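## Task

Find the patch panel under the switch whose ports have red covers. One patch lead there has a free, unplugged end; push that plug into port 19 until it clicks and latches. Do not leave the plug ungripped and well away from the panel, since that can fail the task. No lead may end up sharply kinked. Do not pull any other plug out, even a little outward movement can fail. At the end every lead must sit in each cable-manager ring it passes through: if the other lead is missing from one, the task fails; if the newly plugged lead is missing from one, the result is worse. Anything that stays in place only because the robot holds it is not counted, so release the lead and move the grippers away at the end.

## Robot and tools

ROBOT. Two arms, left_arm and right_arm, each with six joints in this column order: waist, shoulder, elbow, wrist pitch, wrist yaw, wrist roll, plus a two-finger gripper. Stated joint ranges (rad): waist -2.880..2.880, shoulder 0.000..3.142, elbow 0.000..3.019, wrist pitch -1.693..1.571, wrist yaw -1.571..1.571, wrist roll -2.094..2.094. True ends may differ by up to 0.019 rad.

FRAME. All reported gripper poses share one world frame: origin on the floor under the middle of the robot's base, +x forward (the facing direction), +z up, +y toward the robot's own left, where left_arm is. Image left/right does not correspond to arm names. The fingers point along the gripper's +z axis and close along its y axis. The reported end-effector point lies between the finger pads, roughly 1 cm short of the tips; at long reach the reported value can be off.

THE ROW. Every motion command uses a row of 14 numbers, each between -1 and 1: left_arm's six joint values then its opening, followed by right_arm's six joint values and opening. Both arms must always be filled in. Joint values are scaled offsets, not angles: 1.0 equals 1.264 rad (waist), 1.32 (shoulder), 1.276 (elbow), 1.83 (wrist pitch), 1.686 (wrist yaw), 2.022 (wrist roll). Opening is absolute, not an offset: +1 fully open, -1 closed.

execute_actions(actions): actions is a list of actions; each action is a list of up to 15 rows, one row per control step of 1/30 s; if fewer rows are given the last one is repeated to fill 15 steps. In every row the joint offsets are measured from the joint angles at the beginning of that action (not from the previous row). For the first action of a call this means the angles in the latest reported result. An action asking any joint to go more than 0.019 rad outward beyond its range is rejected for both arms; if the first action fails that check or any action is malformed, nothing in the call runs. An empty list just returns the current state and images.

move(target, speed, blocking): target is one 14-number row; its offsets count from the Joint positions in the latest result that listed them. Finger openings are applied immediately. All joints follow synchronized paths (so grippers trace curves) lasting 0.5 to 10 s; speed (rad/s, 0.01 to 2, default 0.5) caps the joint with the longest way to go. Paths ignore obstacles and the other arm. blocking=false returns after 0.5 s while motion continues; then only wait or stop are allowed until a result shows the move finished. The result adds a move: line with the ending (done, off_target, moving, held, fault), limits=held or limits=none, and each arm's joint furthest from its target.

wait(seconds): 0 to 10; lets time pass holding the last command, returning early if a running move ends. stop(): brakes a running move; needs stopping distance. zoom_image(camera, region): region [x0, y0, x1, y1] in pixels of that camera's latest image, at most 504x504. finished_scene(scene): pass the current scene's number; irreversible, and the result tells whether the task succeeded and gives the next task.

MOTION LIMITS. Per control step each joint's target is kept within a lead of its measured angle: waist 0.264, shoulder 0.32, elbow 0.276, wrist pitch 0.33, wrist yaw 0.186, wrist roll 0.522 rad; big offsets therefore need several actions. Targets that would shift the gripper over 70 mm from where it is are scaled down. Arms can sag under zero offsets, so re-send offsets that return to the desired angles and push further if still short.

RESULT LINES. Each arm's end_effector_position (m) and end_effector_quat_wxyz; Joint positions and Joint velocities per arm (rad, rad/s, then finger gap in m, 0.094 when fully open); Joint targets (where joints are currently being driven); grip_measured (opening on the command scale, error up to about 1 mm). To hold something, command about 0.03 below grip_measured; less grips more gently. Finger force tops out near 50 to 62 N per pad. Messages: "joint sent to its limit", "joint command not followed" (clearance check altered targets), FAULT, MOTOR HOT (from 85 °C) and OVER-TEMPERATURE FAULT (at 100 °C the arm drops whatever it holds and falls). Holding loads heats motors, even while you think; the robot keeps its last command during thinking.

CAMERAS. cam_head_left and cam_head_right (896x504, pinhole, about 1.33 m up looking forward) and cam_left_wrist, cam_right_wrist (504x504, fisheye, poses derived from joint readings). Calibration data is supplied but may be off by a few degrees and millimetres.

AVOID. Collisions or hard pressing between the arms; fast moves into contact or targets deep past a contact; dropping or slipping the plug; tugging any seated plug outward; sharp cable bends; leaving a lead outside its manager rings; finishing while still holding the cable.

Each tool is called after "Request:" as name(argument=value, ...), one argument or row to a line, values as JSON.

## Session

Request:
execute_actions(
  actions=[],
)

Scene clock: 0.00 s.
left_arm: end_effector_position=(+0.6857, +0.3634, +1.2115) grip_measured=+1.000 end_effector_quat_wxyz=(+0.265, -0.010, +0.964, +0.001) | right_arm: end_effector_position=(+0.6833, -0.3624, +1.2080) grip_measured=+1.000 end_effector_quat_wxyz=(+0.252, +0.004, +0.968, -0.006)
Joint positions: left_arm=[ 0.453  1.488  0.985 -0.186 -0.501  0.144  0.094] | right_arm=[-0.449  1.497  0.995 -0.217  0.514 -0.142  0.094]
Joint velocities: left_arm=[ 0.005 -0.015  0.007 -0.002  0.022 -0.066  0.   ] | right_arm=[-0.024 -0.005 -0.002 -0.002 -0.051 -0.037  0.   ]
Motor temperatures (°C, as the motors report them): left_arm=[26 29 28 28 25 26] | right_arm=[26 26 26 27 27 27]
Joint targets: left_arm=[0.449 1.481 1.009 -0.182 -0.500 0.144] | right_arm=[-0.451 1.501 1.012 -0.215 0.514 -0.142]

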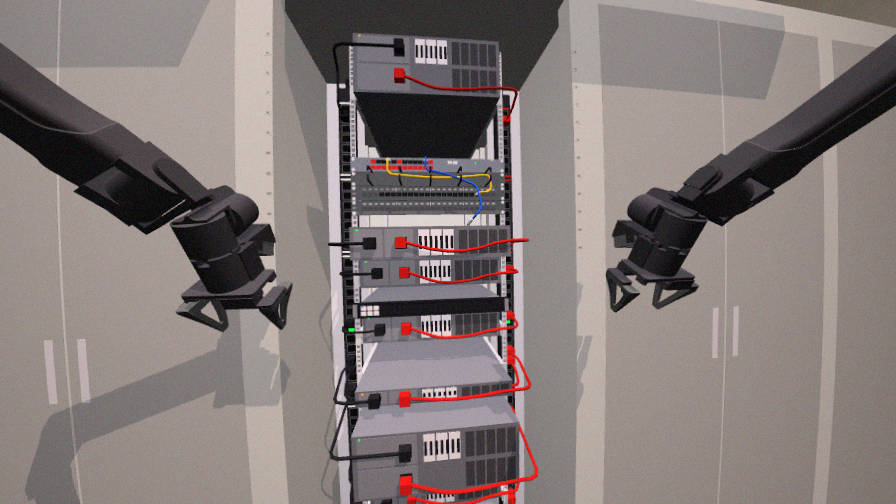

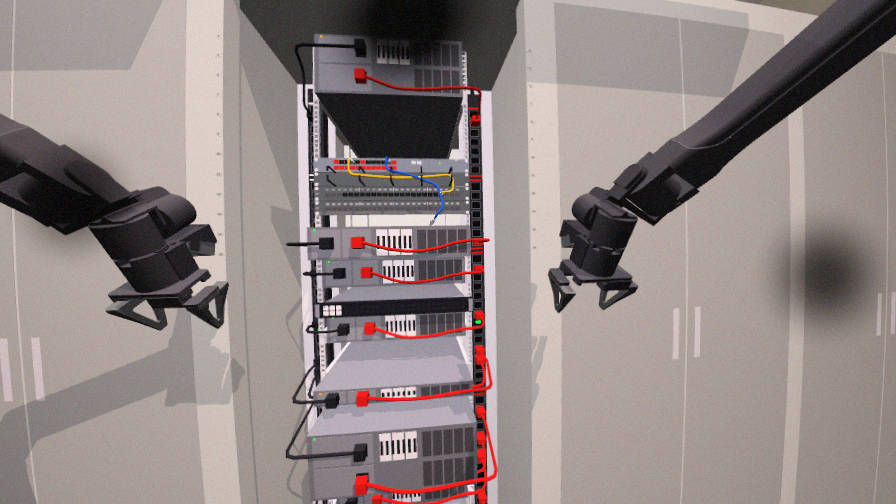

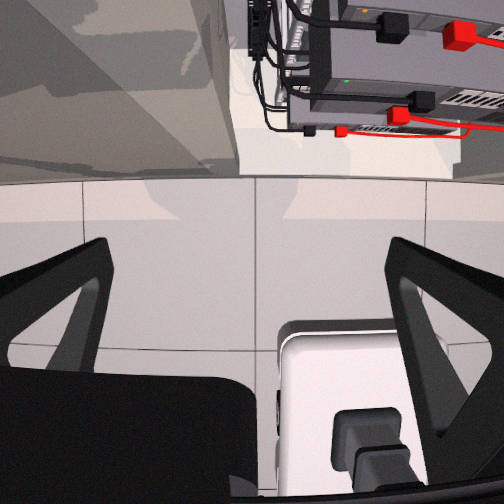

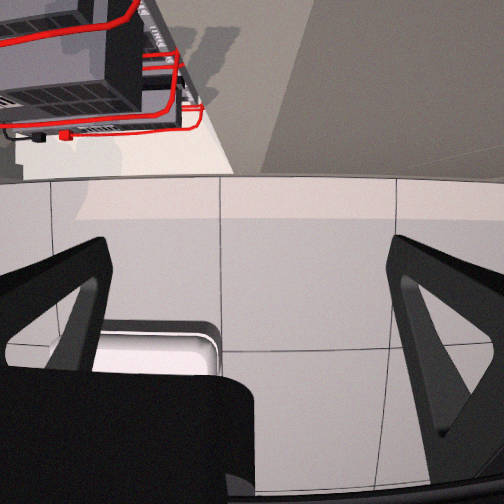

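Request:
zoom_image(
  camera="cam_head_left",
  region=[340, 140, 520, 240],
)

Request:
zoom_image(
  camera="cam_head_right",
  region=[300, 140, 480, 240],
)

Region (340, 140, 520, 240) of cam_head_left's 896x504 image, scaled by 2.800, with more detail than that image has.

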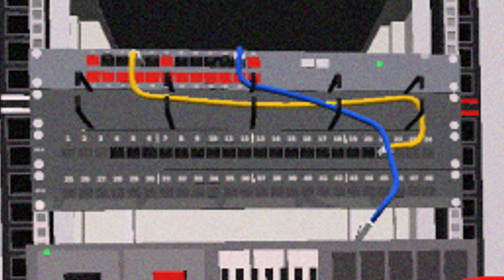

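Region (300, 140, 480, 240) of cam_head_right's 896x504 image, scaled by 2.800, with more detail than that image has.

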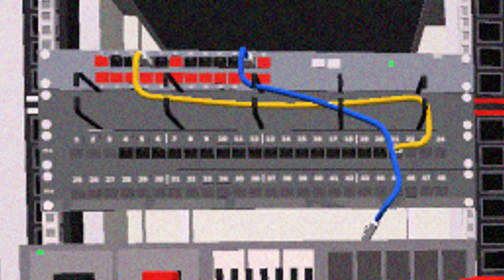

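Request:
move(
  target=[0,0,0,0,0,0,1, 0.355,0,0,0,-0.305,0.07,1],
  speed=0.8,
)

Scene clock: 2.27 s.
left_arm: end_effector_position=(+0.6857, +0.3634, +1.2115) grip_measured=+1.000 end_effector_quat_wxyz=(+0.265, -0.010, +0.964, +0.001) | right_arm: end_effector_position=(+0.5965, -0.0712, +1.3694) grip_measured=+1.000 end_effector_quat_wxyz=(+0.297, -0.184, +0.862, +0.367)
Joint positions: left_arm=[ 0.453  1.488  0.985 -0.186 -0.501  0.144  0.094] | right_arm=[ 0.008  1.497  0.995 -0.217  0.001 -0.015  0.094]
Joint velocities: left_arm=[-0.005  0.005  0.002  0.002  0.051 -0.037  0.   ] | right_arm=[-0.044 -0.005  0.012 -0.022 -0.037  0.007  0.   ]
Motor temperatures (°C, as the motors report them): left_arm=[26 29 28 28 25 26] | right_arm=[26 26 26 27 27 27]
Joint targets: left_arm=[0.453 1.488 0.985 -0.186 -0.501 0.144] | right_arm=[0.000 1.497 0.995 -0.217 -0.000 0.000]
move: done; limits=none; left_arm: farthest joint: the waist, 0.000 radians from its target (0.000 radians at the start); right_arm: farthest joint: the wrist roll, 0.014 radians from its target (0.141 radians at the start)
camera_calibration (this result's frames):
cam_right_wrist: T_world_to_cam=[[0.531597, -0.669028, -0.519429, 0.344212], [-0.835368, -0.515408, -0.191088, 0.726004], [-0.139875, 0.535496, -0.832874, 1.38491], [0, 0, 0, 1]] pos_world=[0.617212, -0.137135, 1.47098]

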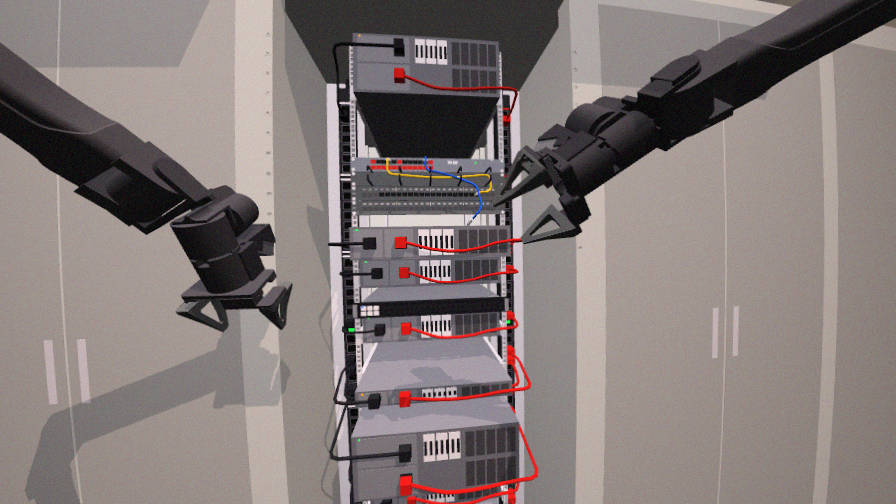

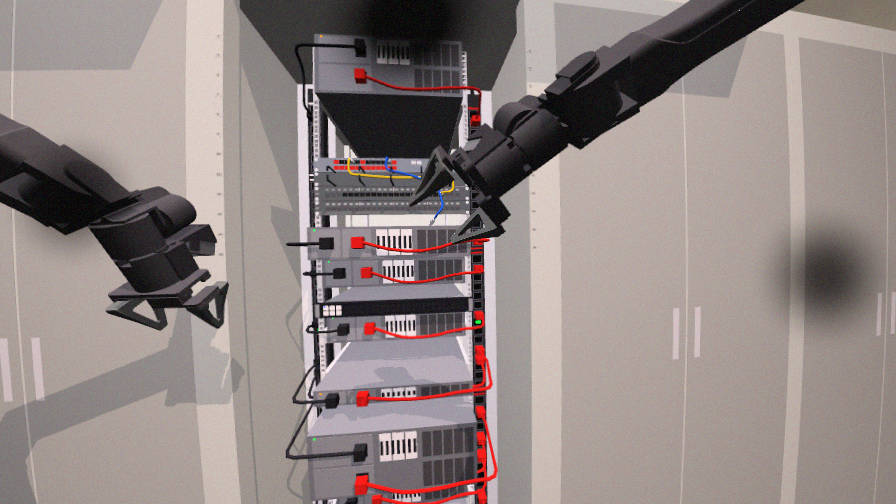

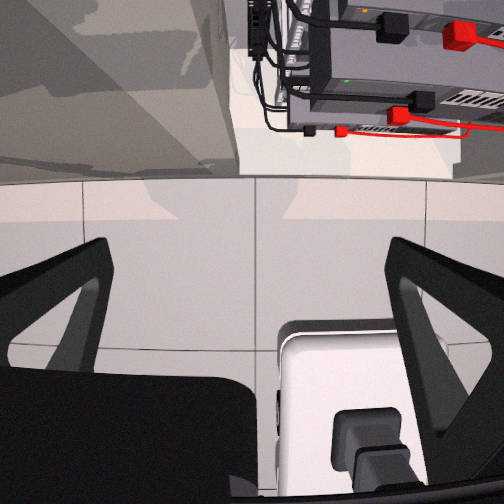

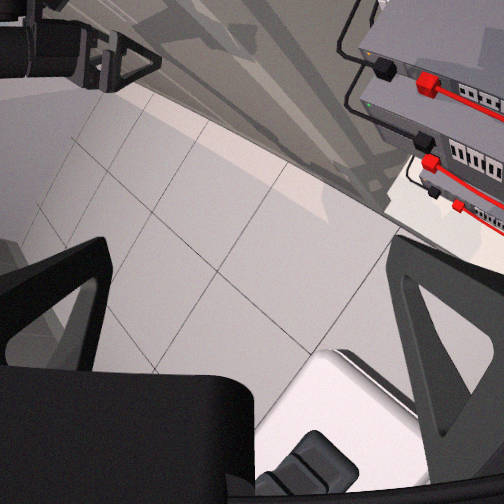

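Request:
move(
  target=[0,0,0,0,0,0,1, 0,0,0,0.4,0,0.007,1],
  speed=0.8,
)

Request:
move(
  target=[0,0,0,0,0,0,1, 0,0,0.4,0,0,0,1],
  speed=0.8,
)

Request:
move(
  target=[0,0,0,0,0,0,1, 0,0.3,0,0,0,0,1],
  speed=0.8,
)

Request:
move(
  target=[0,0,0,0,0,0,1, -0.3,0,0,0,0,0,1],
  speed=0.8,
)

Scene clock: 4.83 s.
left_arm: end_effector_position=(+0.6857, +0.3634, +1.2115) grip_measured=+1.000 end_effector_quat_wxyz=(+0.265, -0.010, +0.964, +0.001) | right_arm: end_effector_position=(+0.6956, -0.1005, +1.5031) grip_measured=+1.000 end_effector_quat_wxyz=(+0.578, -0.044, +0.708, +0.403)
Joint positions: left_arm=[ 0.453  1.488  0.985 -0.186 -0.501  0.144  0.094] | right_arm=[ 0.008  1.497  0.993  0.491  0.001 -0.014  0.094]
Joint velocities: left_arm=[ 0.005 -0.005 -0.027  0.022  0.022 -0.037  0.   ] | right_arm=[-0.005 -0.024  0.002 -0.002  0.037  0.037  0.   ]
Motor temperatures (°C, as the motors report them): left_arm=[26 29 28 28 25 26] | right_arm=[26 26 27 27 27 27]
Joint targets: left_arm=[0.453 1.488 0.985 -0.186 -0.501 0.144] | right_arm=[0.008 1.497 0.995 0.515 0.001 -0.001]
move: off_target (right_arm); limits=none; left_arm: farthest joint: the waist, 0.000 radians from its target (0.000 radians at the start); right_arm: farthest joint: the wrist pitch, 0.024 radians from its target (0.732 radians at the start)
camera_calibration (this result's frames):
cam_right_wrist: T_world_to_cam=[[0.521968, -0.67504, -0.521412, 0.350532], [-0.731303, -0.0395298, -0.680906, 1.53094], [0.439027, 0.736721, -0.514292, 0.664503], [0, 0, 0, 1]] pos_world=[0.64488, -0.192413, 1.56695]

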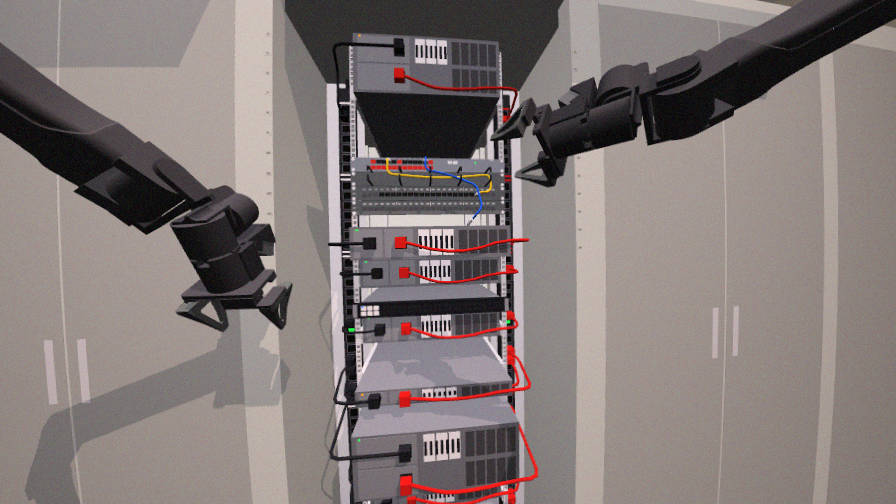

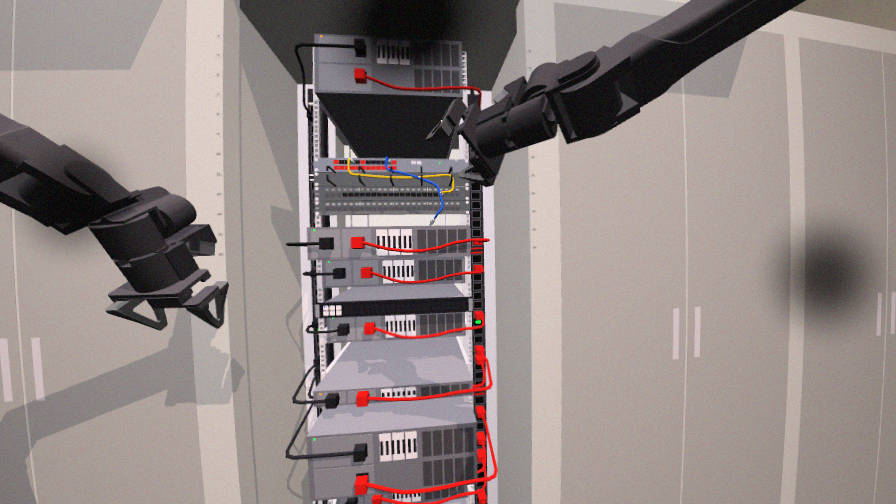

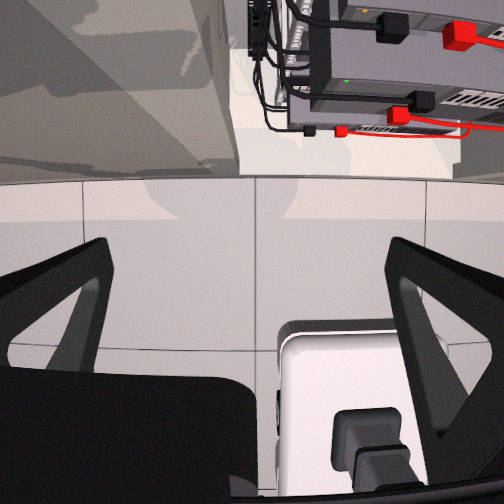

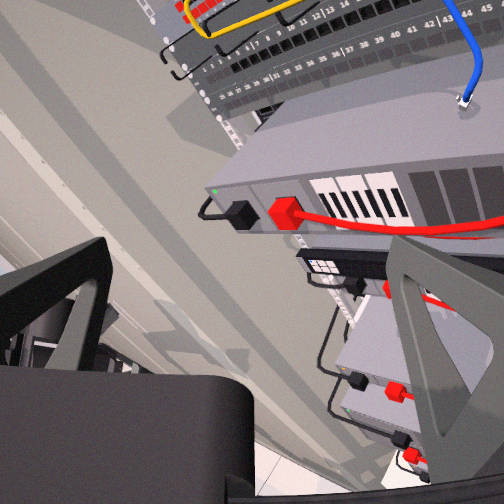

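Scene clock: 5.93 s.
left_arm: end_effector_position=(+0.6857, +0.3634, +1.2115) grip_measured=+1.000 end_effector_quat_wxyz=(+0.265, -0.010, +0.964, +0.001) | right_arm: end_effector_position=(+0.8059, -0.2161, +1.7555) grip_measured=+1.000 end_effector_quat_wxyz=(+0.733, +0.058, +0.547, +0.400)
Joint positions: left_arm=[ 0.453  1.488  0.985 -0.186 -0.501  0.144  0.094] | right_arm=[ 0.008  1.489  1.479  0.491  0.001 -0.014  0.094]
Joint velocities: left_arm=[-0.005  0.005  0.007  0.002 -0.066  0.066  0.   ] | right_arm=[-0.015 -0.005 -0.002 -0.002 -0.081  0.007  0.   ]
Motor temperatures (°C, as the motors report them): left_arm=[26 30 28 28 25 26] | right_arm=[26 26 27 27 27 27]
Joint targets: left_arm=[0.453 1.488 0.985 -0.186 -0.501 0.144] | right_arm=[0.008 1.497 1.504 0.491 0.001 -0.014]
move: off_target (right_arm); limits=none; left_arm: farthest joint: the waist, 0.000 radians from its target (0.000 radians at the start); right_arm: farthest joint: the elbow, 0.024 radians from its target (0.510 radians at the start)
camera_calibration (this result's frames):
cam_right_wrist: T_world_to_cam=[[0.515693, -0.676177, -0.52616, 0.359638], [-0.438773, 0.319043, -0.840053, 1.89995], [0.735893, 0.664075, -0.13216, -0.0947629], [0, 0, 0, 1]] pos_world=[0.717922, -0.300059, 1.77277]

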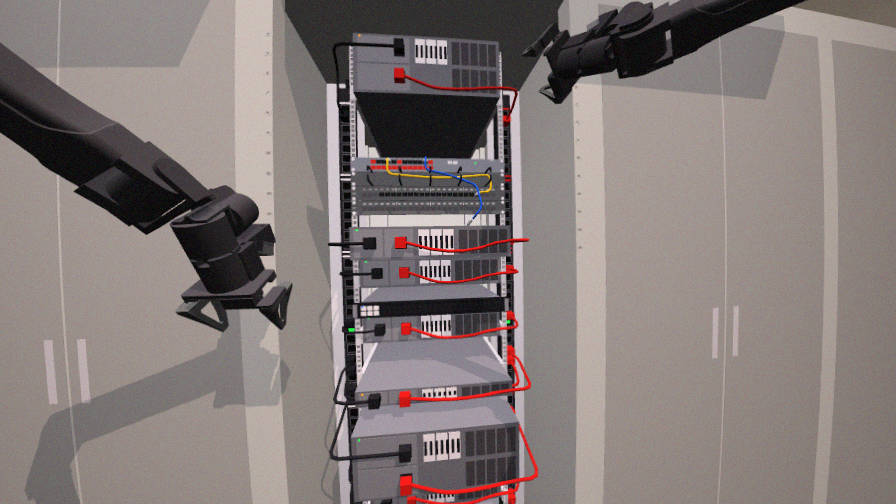

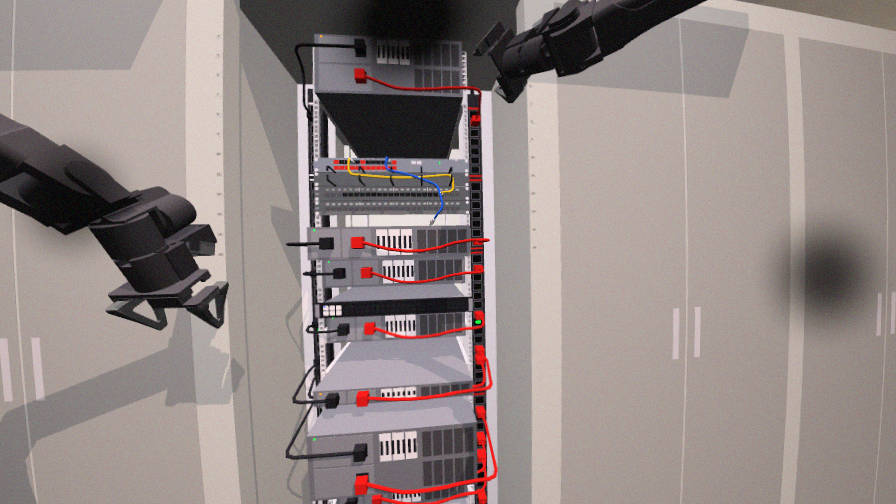

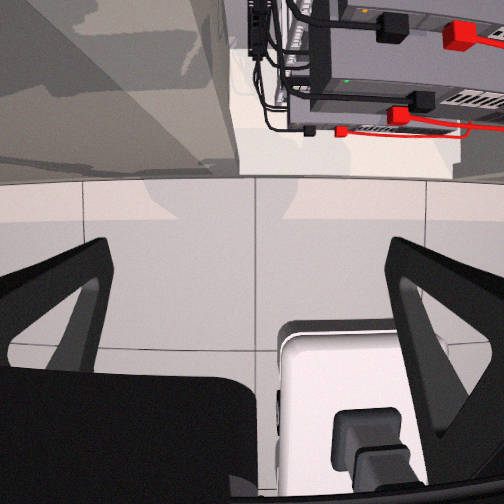

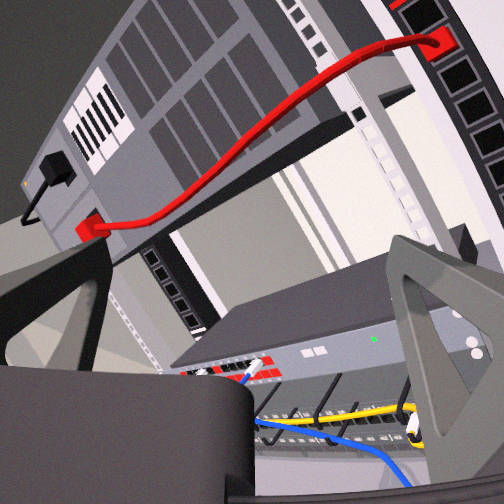

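Scene clock: 7.23 s.
left_arm: end_effector_position=(+0.6857, +0.3634, +1.2115) grip_measured=+1.000 end_effector_quat_wxyz=(+0.265, -0.010, +0.964, +0.001) | right_arm: end_effector_position=(+0.8165, -0.0002, +1.4970) grip_measured=+1.000 end_effector_quat_wxyz=(+0.600, -0.030, +0.690, +0.404)
Joint positions: left_arm=[ 0.453  1.488  0.985 -0.186 -0.501  0.144  0.094] | right_arm=[ 0.008  1.897  1.458  0.491  0.001 -0.014  0.094]
Joint velocities: left_arm=[-0.005 -0.005  0.007 -0.002  0.022 -0.022  0.   ] | right_arm=[-0.005  0.005 -0.017 -0.012  0.022 -0.051  0.   ]
Motor temperatures (°C, as the motors report them): left_arm=[26 30 29 28 25 26] | right_arm=[26 26 27 27 27 27]
Joint targets: left_arm=[0.453 1.488 0.985 -0.186 -0.501 0.144] | right_arm=[0.008 1.885 1.479 0.491 0.001 -0.014]
move: off_target (right_arm); limits=none; left_arm: farthest joint: the waist, 0.000 radians from its target (0.000 radians at the start); right_arm: farthest joint: the elbow, 0.021 radians from its target (0.000 radians at the start)
camera_calibration (this result's frames):
cam_right_wrist: T_world_to_cam=[[0.521089, -0.67535, -0.521889, 0.353369], [-0.702002, 0.00865335, -0.712123, 1.64197], [0.485448, 0.737446, -0.469588, 0.429604], [0, 0, 0, 1]] pos_world=[0.759981, -0.0923706, 1.55544]

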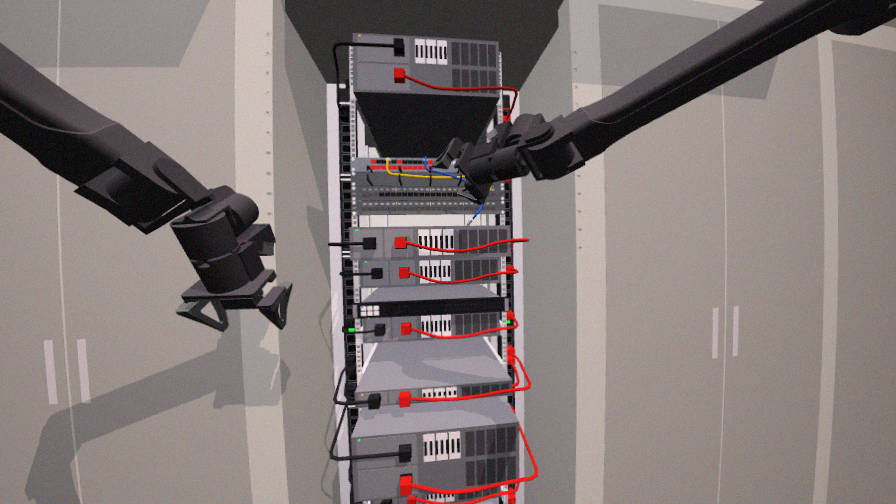

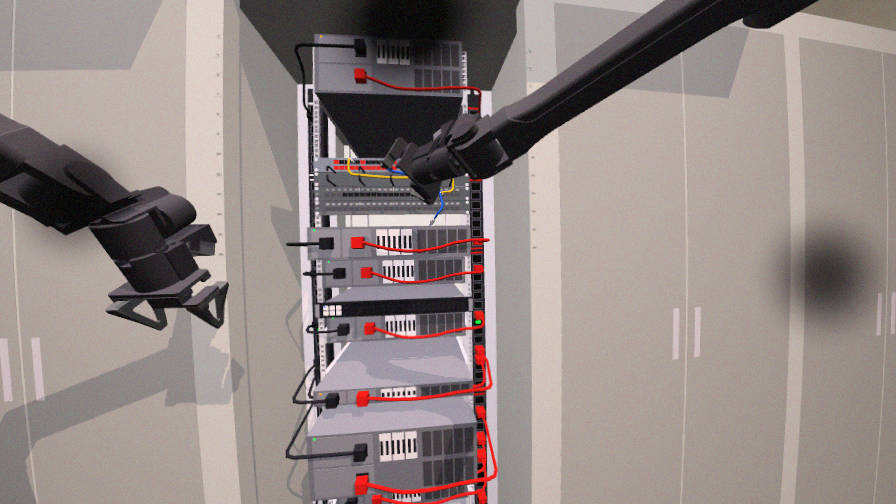

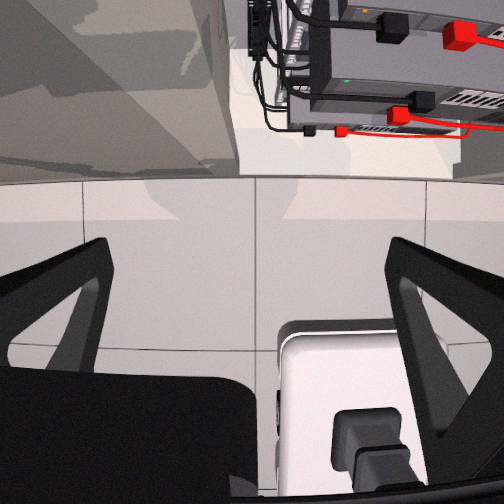

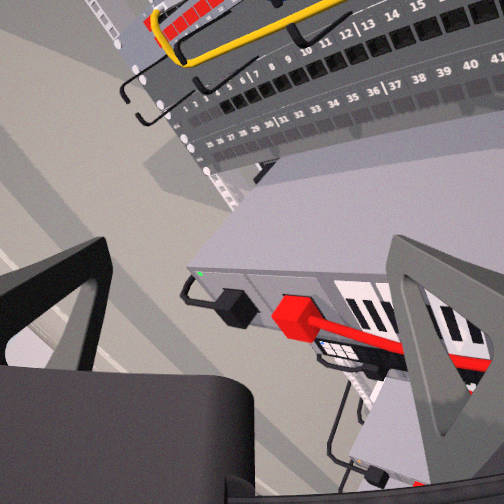

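Scene clock: 8.13 s.
left_arm: end_effector_position=(+0.6857, +0.3634, +1.2115) grip_measured=+1.000 end_effector_quat_wxyz=(+0.265, -0.010, +0.964, +0.001) | right_arm: end_effector_position=(+0.8862, -0.1383, +1.3868) grip_measured=+0.998 end_effector_quat_wxyz=(+0.593, +0.021, +0.734, +0.330)
Joint positions: left_arm=[ 0.453  1.488  0.985 -0.186 -0.501  0.144  0.094] | right_arm=[-0.241  1.885  1.421  0.492 -0.047 -0.016  0.094]
Joint velocities: left_arm=[-0.015 -0.005 -0.007  0.002 -0.051  0.022  0.   ] | right_arm=[-0.015 -0.005  0.017  0.017 -0.007 -0.022 -0.   ]
Motor temperatures (°C, as the motors report them): left_arm=[26 30 29 28 25 26] | right_arm=[26 26 27 27 27 27]
Joint targets: left_arm=[0.453 1.488 0.985 -0.186 -0.501 0.144] | right_arm=[-0.334 1.894 1.448 0.491 -0.013 -0.015]
move: off_target (right_arm); limits=none; left_arm: farthest joint: the waist, 0.000 radians from its target (0.000 radians at the start); right_arm: farthest joint: the waist, 0.131 radians from its target (0.380 radians at the start)
camera_calibration (this result's frames):
cam_right_wrist: T_world_to_cam=[[0.353385, -0.785015, -0.508793, 0.281568], [-0.764112, 0.0715438, -0.641104, 1.57889], [0.539677, 0.615331, -0.574557, 0.526444], [0, 0, 0, 1]] pos_world=[0.822837, -0.215862, 1.45796]

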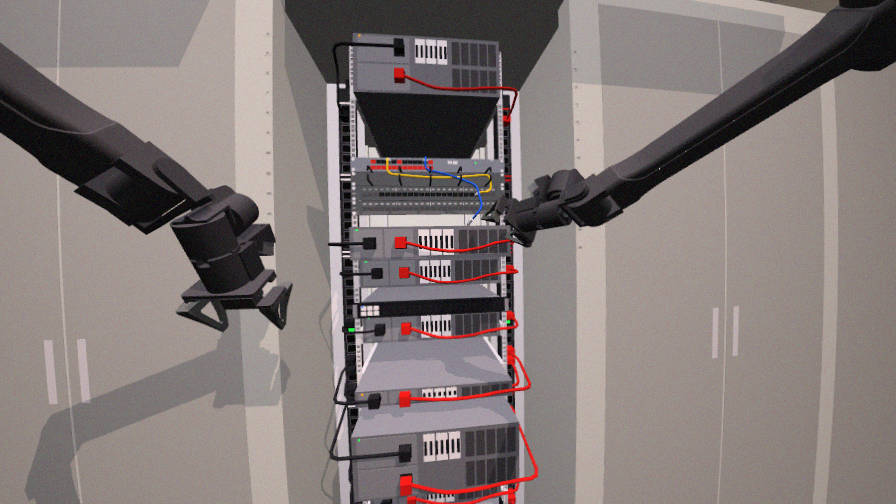

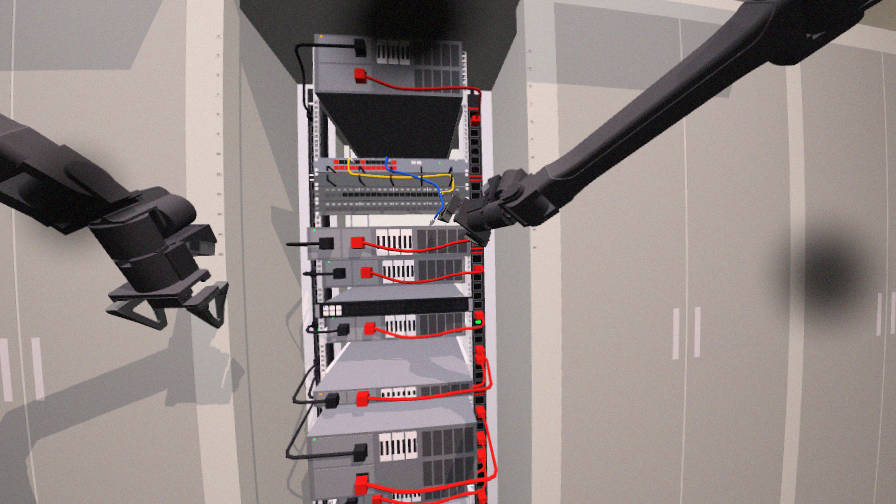

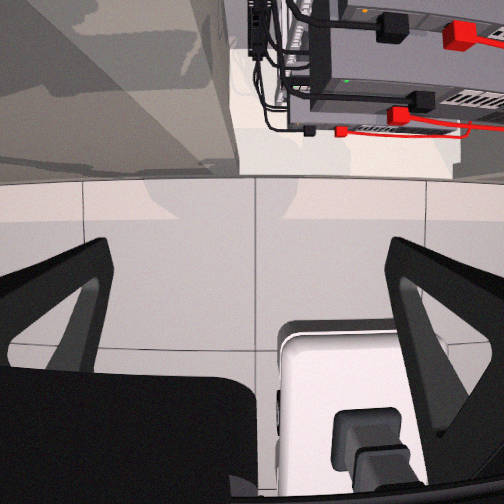

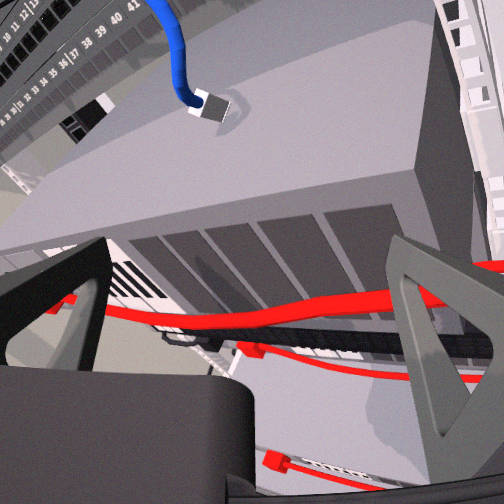

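Hit the red cable/server. Back off.

Request:
move(
  target=[0,0,0,0,0,0,1, 0.12,0,0.02,0,0.028,0,1],
  speed=0.4,
)

Scene clock: 9.20 s.
left_arm: end_effector_position=(+0.6857, +0.3634, +1.2115) grip_measured=+1.000 end_effector_quat_wxyz=(+0.265, -0.010, +0.964, +0.001) | right_arm: end_effector_position=(+0.8368, -0.0440, +1.4514) grip_measured=+0.999 end_effector_quat_wxyz=(+0.592, -0.014, +0.713, +0.376)
Joint positions: left_arm=[ 0.453  1.488  0.985 -0.186 -0.501  0.144  0.094] | right_arm=[-0.074  1.885  1.418  0.492 -0.003 -0.016  0.094]
Joint velocities: left_arm=[ 0.005 -0.005 -0.007 -0.007 -0.051 -0.007  0.   ] | right_arm=[ 0.005 -0.015 -0.002 -0.007  0.007  0.022 -0.001]
Motor temperatures (°C, as the motors report them): left_arm=[26 30 29 28 25 26] | right_arm=[26 27 27 27 27 27]
Joint targets: left_arm=[0.453 1.488 0.985 -0.186 -0.501 0.144] | right_arm=[-0.089 1.885 1.446 0.492 0.000 -0.016]
move: off_target (right_arm); limits=none; left_arm: farthest joint: the waist, 0.000 radians from its target (0.000 radians at the start); right_arm: farthest joint: the elbow, 0.029 radians from its target (0.026 radians at the start)
camera_calibration (this result's frames):
cam_right_wrist: T_world_to_cam=[[0.458731, -0.721255, -0.518997, 0.335378], [-0.736, 0.0188415, -0.676719, 1.60163], [0.497866, 0.692414, -0.5222, 0.494611], [0, 0, 0, 1]] pos_world=[0.778699, -0.13076, 1.5162]

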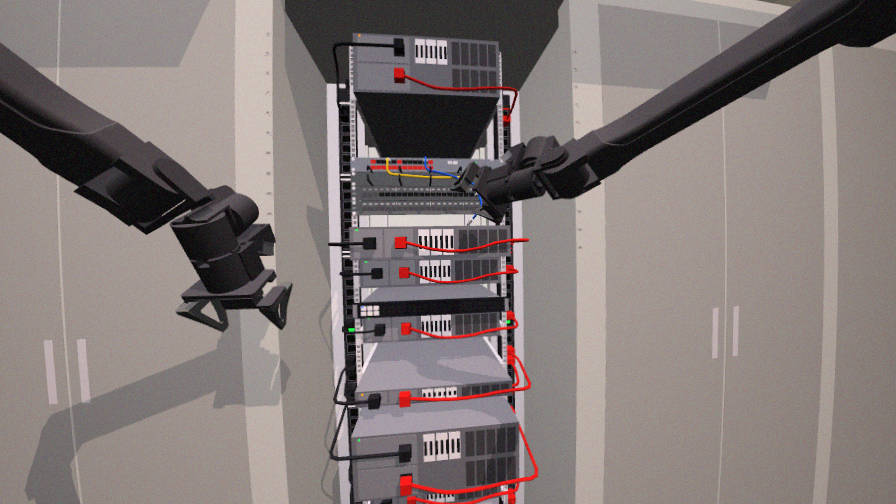

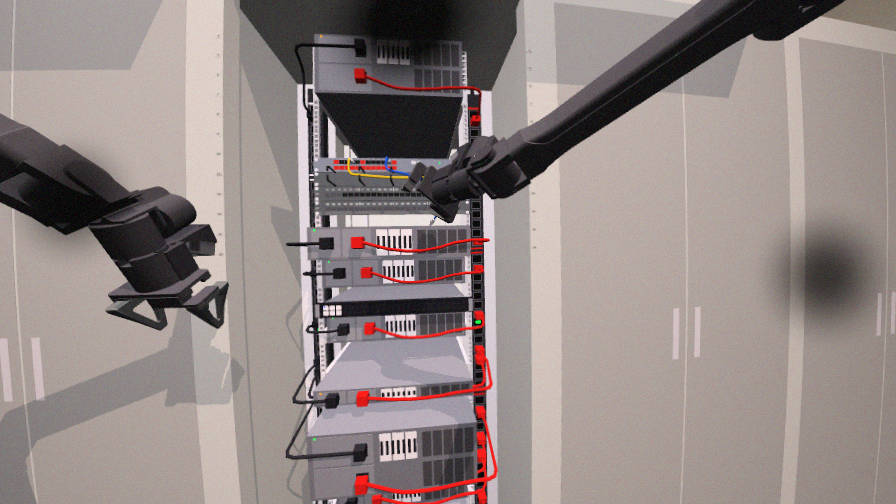

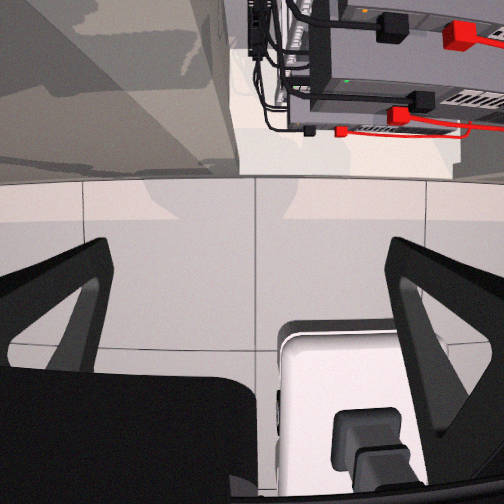

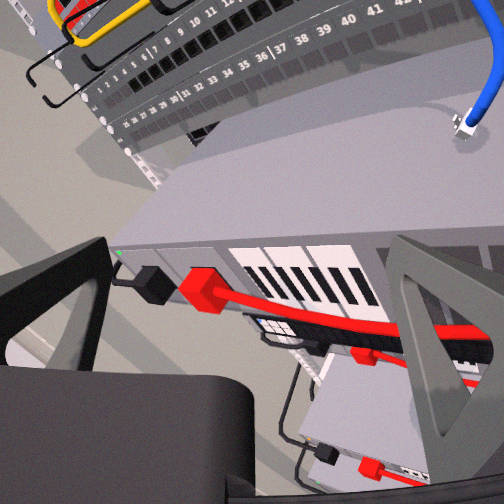

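Request:
move(
  target=[0,0,0,0,0,0,1, 0.075,0.095,0.100,0.232,0.336,-0.330,1],
  speed=0.6,
)

Scene clock: 16.33 s.
left_arm: end_effector_position=(+0.6857, +0.3634, +1.2115) grip_measured=+1.000 end_effector_quat_wxyz=(+0.265, -0.010, +0.964, +0.001) | right_arm: end_effector_position=(+0.8615, -0.0958, +1.4878) grip_measured=+0.999 end_effector_quat_wxyz=(+0.711, +0.015, +0.703, +0.000)
Joint positions: left_arm=[ 0.453  1.488  0.985 -0.186 -0.501  0.144  0.094] | right_arm=[ 0.007  1.981  1.505  0.894  0.559 -0.668  0.094]
Joint velocities: left_arm=[-0.005 -0.015  0.002 -0.007 -0.022 -0.051  0.   ] | right_arm=[-0.005 -0.005 -0.002 -0.012  0.007  0.007 -0.001]
Motor temperatures (°C, as the motors report them): left_arm=[26 30 29 28 25 26] | right_arm=[27 27 29 27 27 27]
Joint targets: left_arm=[0.453 1.488 0.985 -0.186 -0.501 0.144] | right_arm=[0.021 2.010 1.545 0.917 0.563 -0.683]
move: off_target (right_arm); limits=none; left_arm: farthest joint: the waist, 0.000 radians from its target (0.000 radians at the start); right_arm: farthest joint: the elbow, 0.041 radians from its target (0.128 radians at the start)
camera_calibration (this result's frames):
cam_right_wrist: T_world_to_cam=[[-0.0276761, -0.999382, -0.0216931, -0.0419048], [-0.582776, 0.0337631, -0.811931, 1.71604], [0.812162, -0.0098289, -0.58335, 0.290127], [0, 0, 0, 1]] pos_world=[0.763277, -0.0969662, 1.56164]

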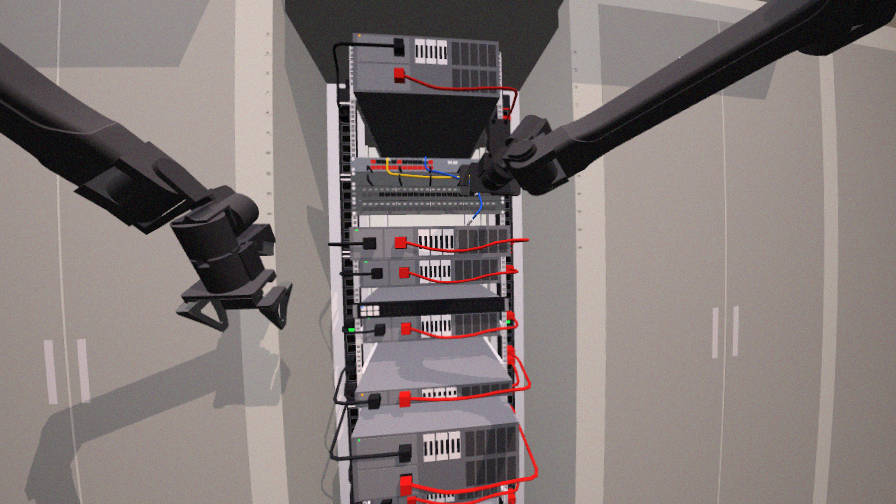

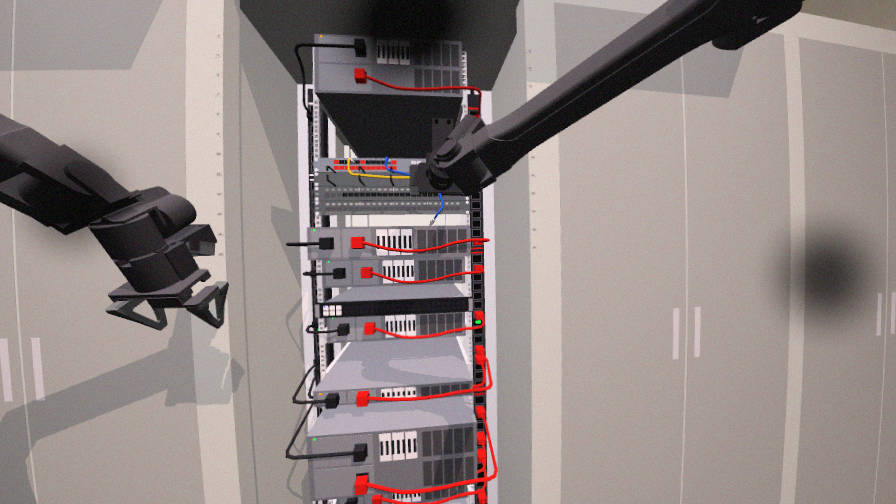

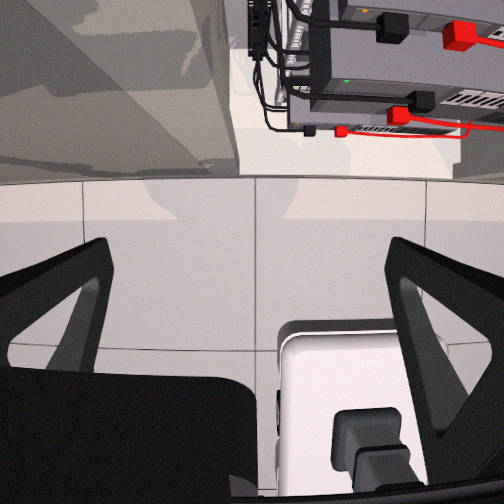

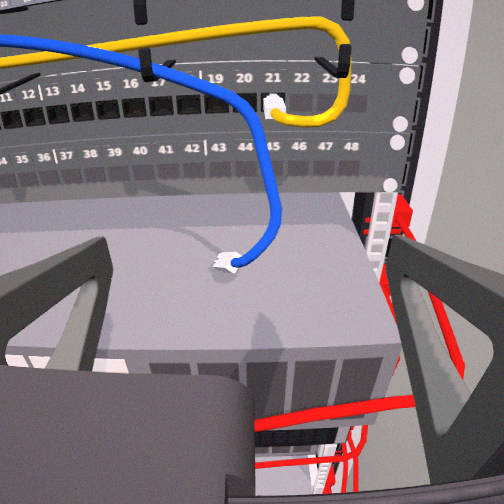

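Model works. Zoom.

Request:
zoom_image(
  camera="cam_right_wrist",
  region=[170, 210, 300, 300],
)

Request:
zoom_image(
  camera="cam_right_wrist",
  region=[130, 40, 370, 180],
)

Region (170, 210, 300, 300) of cam_right_wrist's 504x504 image, scaled by 3.877, with more detail than that image has; it fills the top 349 rows of this view, and the rest is white.

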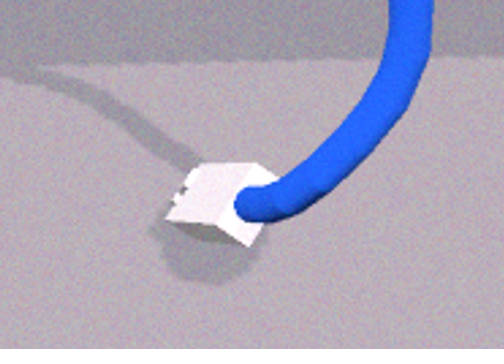

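Region (130, 40, 370, 180) of cam_right_wrist's 504x504 image, scaled by 2.100, with more detail than that image has; it fills the top 294 rows of this view, and the rest is white.

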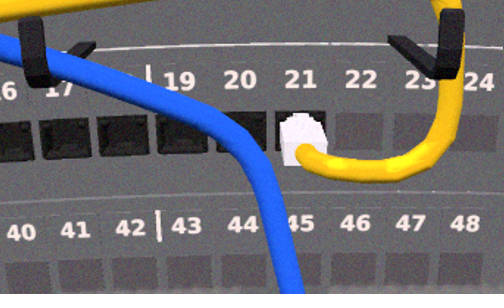

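Request:
move(
  target=[0,0,0,0,0,0,1, -0.126,-0.030,0.359,-0.690,-0.208,-0.265,0],
  speed=0.6,
)

Scene clock: 22.33 s.
left_arm: end_effector_position=(+0.6857, +0.3634, +1.2115) grip_measured=+1.000 end_effector_quat_wxyz=(+0.265, -0.010, +0.964, +0.001) | right_arm: end_effector_position=(+0.9224, -0.1014, +1.4434) grip_measured=+0.002 end_effector_quat_wxyz=(+0.505, -0.499, +0.703, -0.025)
Joint positions: left_arm=[ 0.453  1.488  0.985 -0.186 -0.501  0.144  0.094] | right_arm=[-0.131  1.957  1.918 -0.351  0.212 -1.189  0.047]
Joint velocities: left_arm=[ 0.005 -0.005 -0.022  0.002 -0.022 -0.051  0.   ] | right_arm=[ 0.005 -0.005 -0.002  0.012 -0.037  0.022 -0.   ]
Motor temperatures (°C, as the motors report them): left_arm=[26 30 29 28 25 26] | right_arm=[27 28 30 27 28 27]
Joint targets: left_arm=[0.453 1.488 0.985 -0.186 -0.501 0.144] | right_arm=[-0.152 1.942 1.963 -0.369 0.209 -1.204]
move: off_target (right_arm); limits=none; left_arm: farthest joint: the waist, 0.000 radians from its target (0.000 radians at the start); right_arm: farthest joint: the elbow, 0.045 radians from its target (0.459 radians at the start)
camera_calibration (this result's frames):
cam_right_wrist: T_world_to_cam=[[0.671682, -0.504044, 0.542939, -1.45671], [-0.431611, -0.86189, -0.26619, 0.69771], [0.602125, -0.0555433, -0.796467, 0.711405], [0, 0, 0, 1]] pos_world=[0.851231, -0.0933827, 1.54324]

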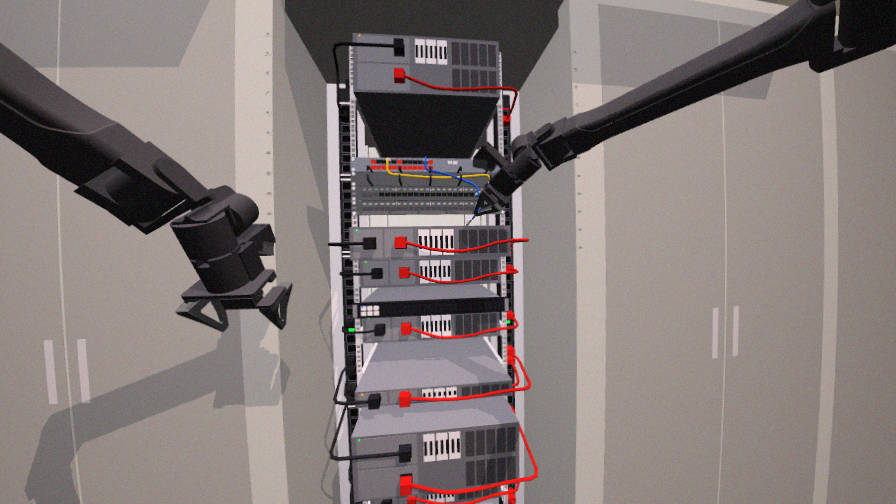

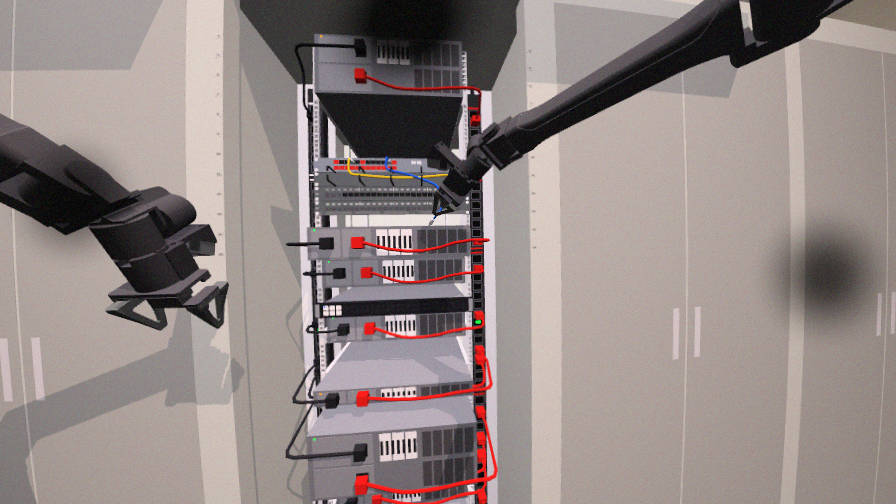

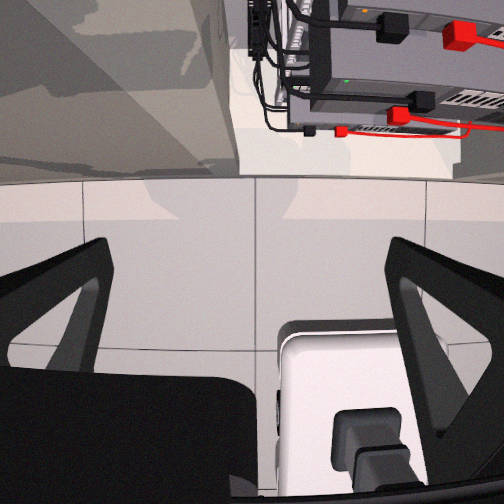

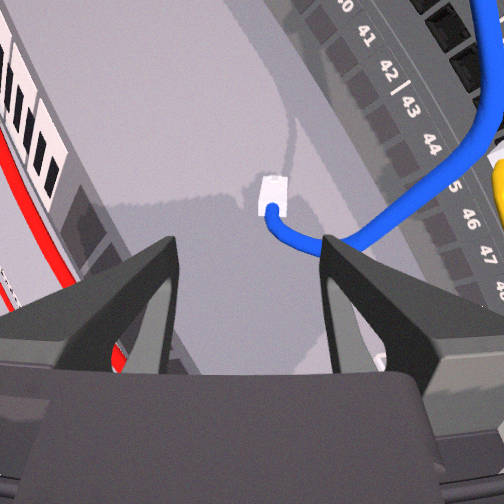

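Request:
zoom_image(
  camera="cam_right_wrist",
  region=[200, 140, 360, 270],
)

Region (200, 140, 360, 270) of cam_right_wrist's 504x504 image, scaled by 3.150, with more detail than that image has; it fills the top 410 rows of this view, and the rest is white.

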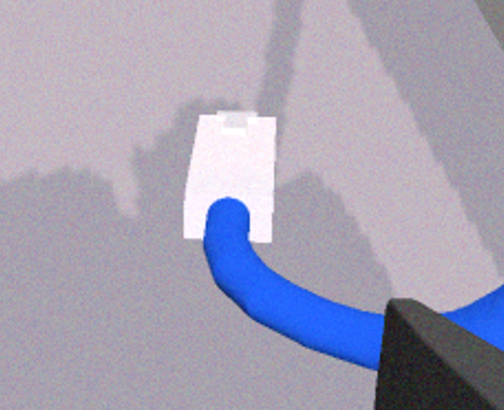

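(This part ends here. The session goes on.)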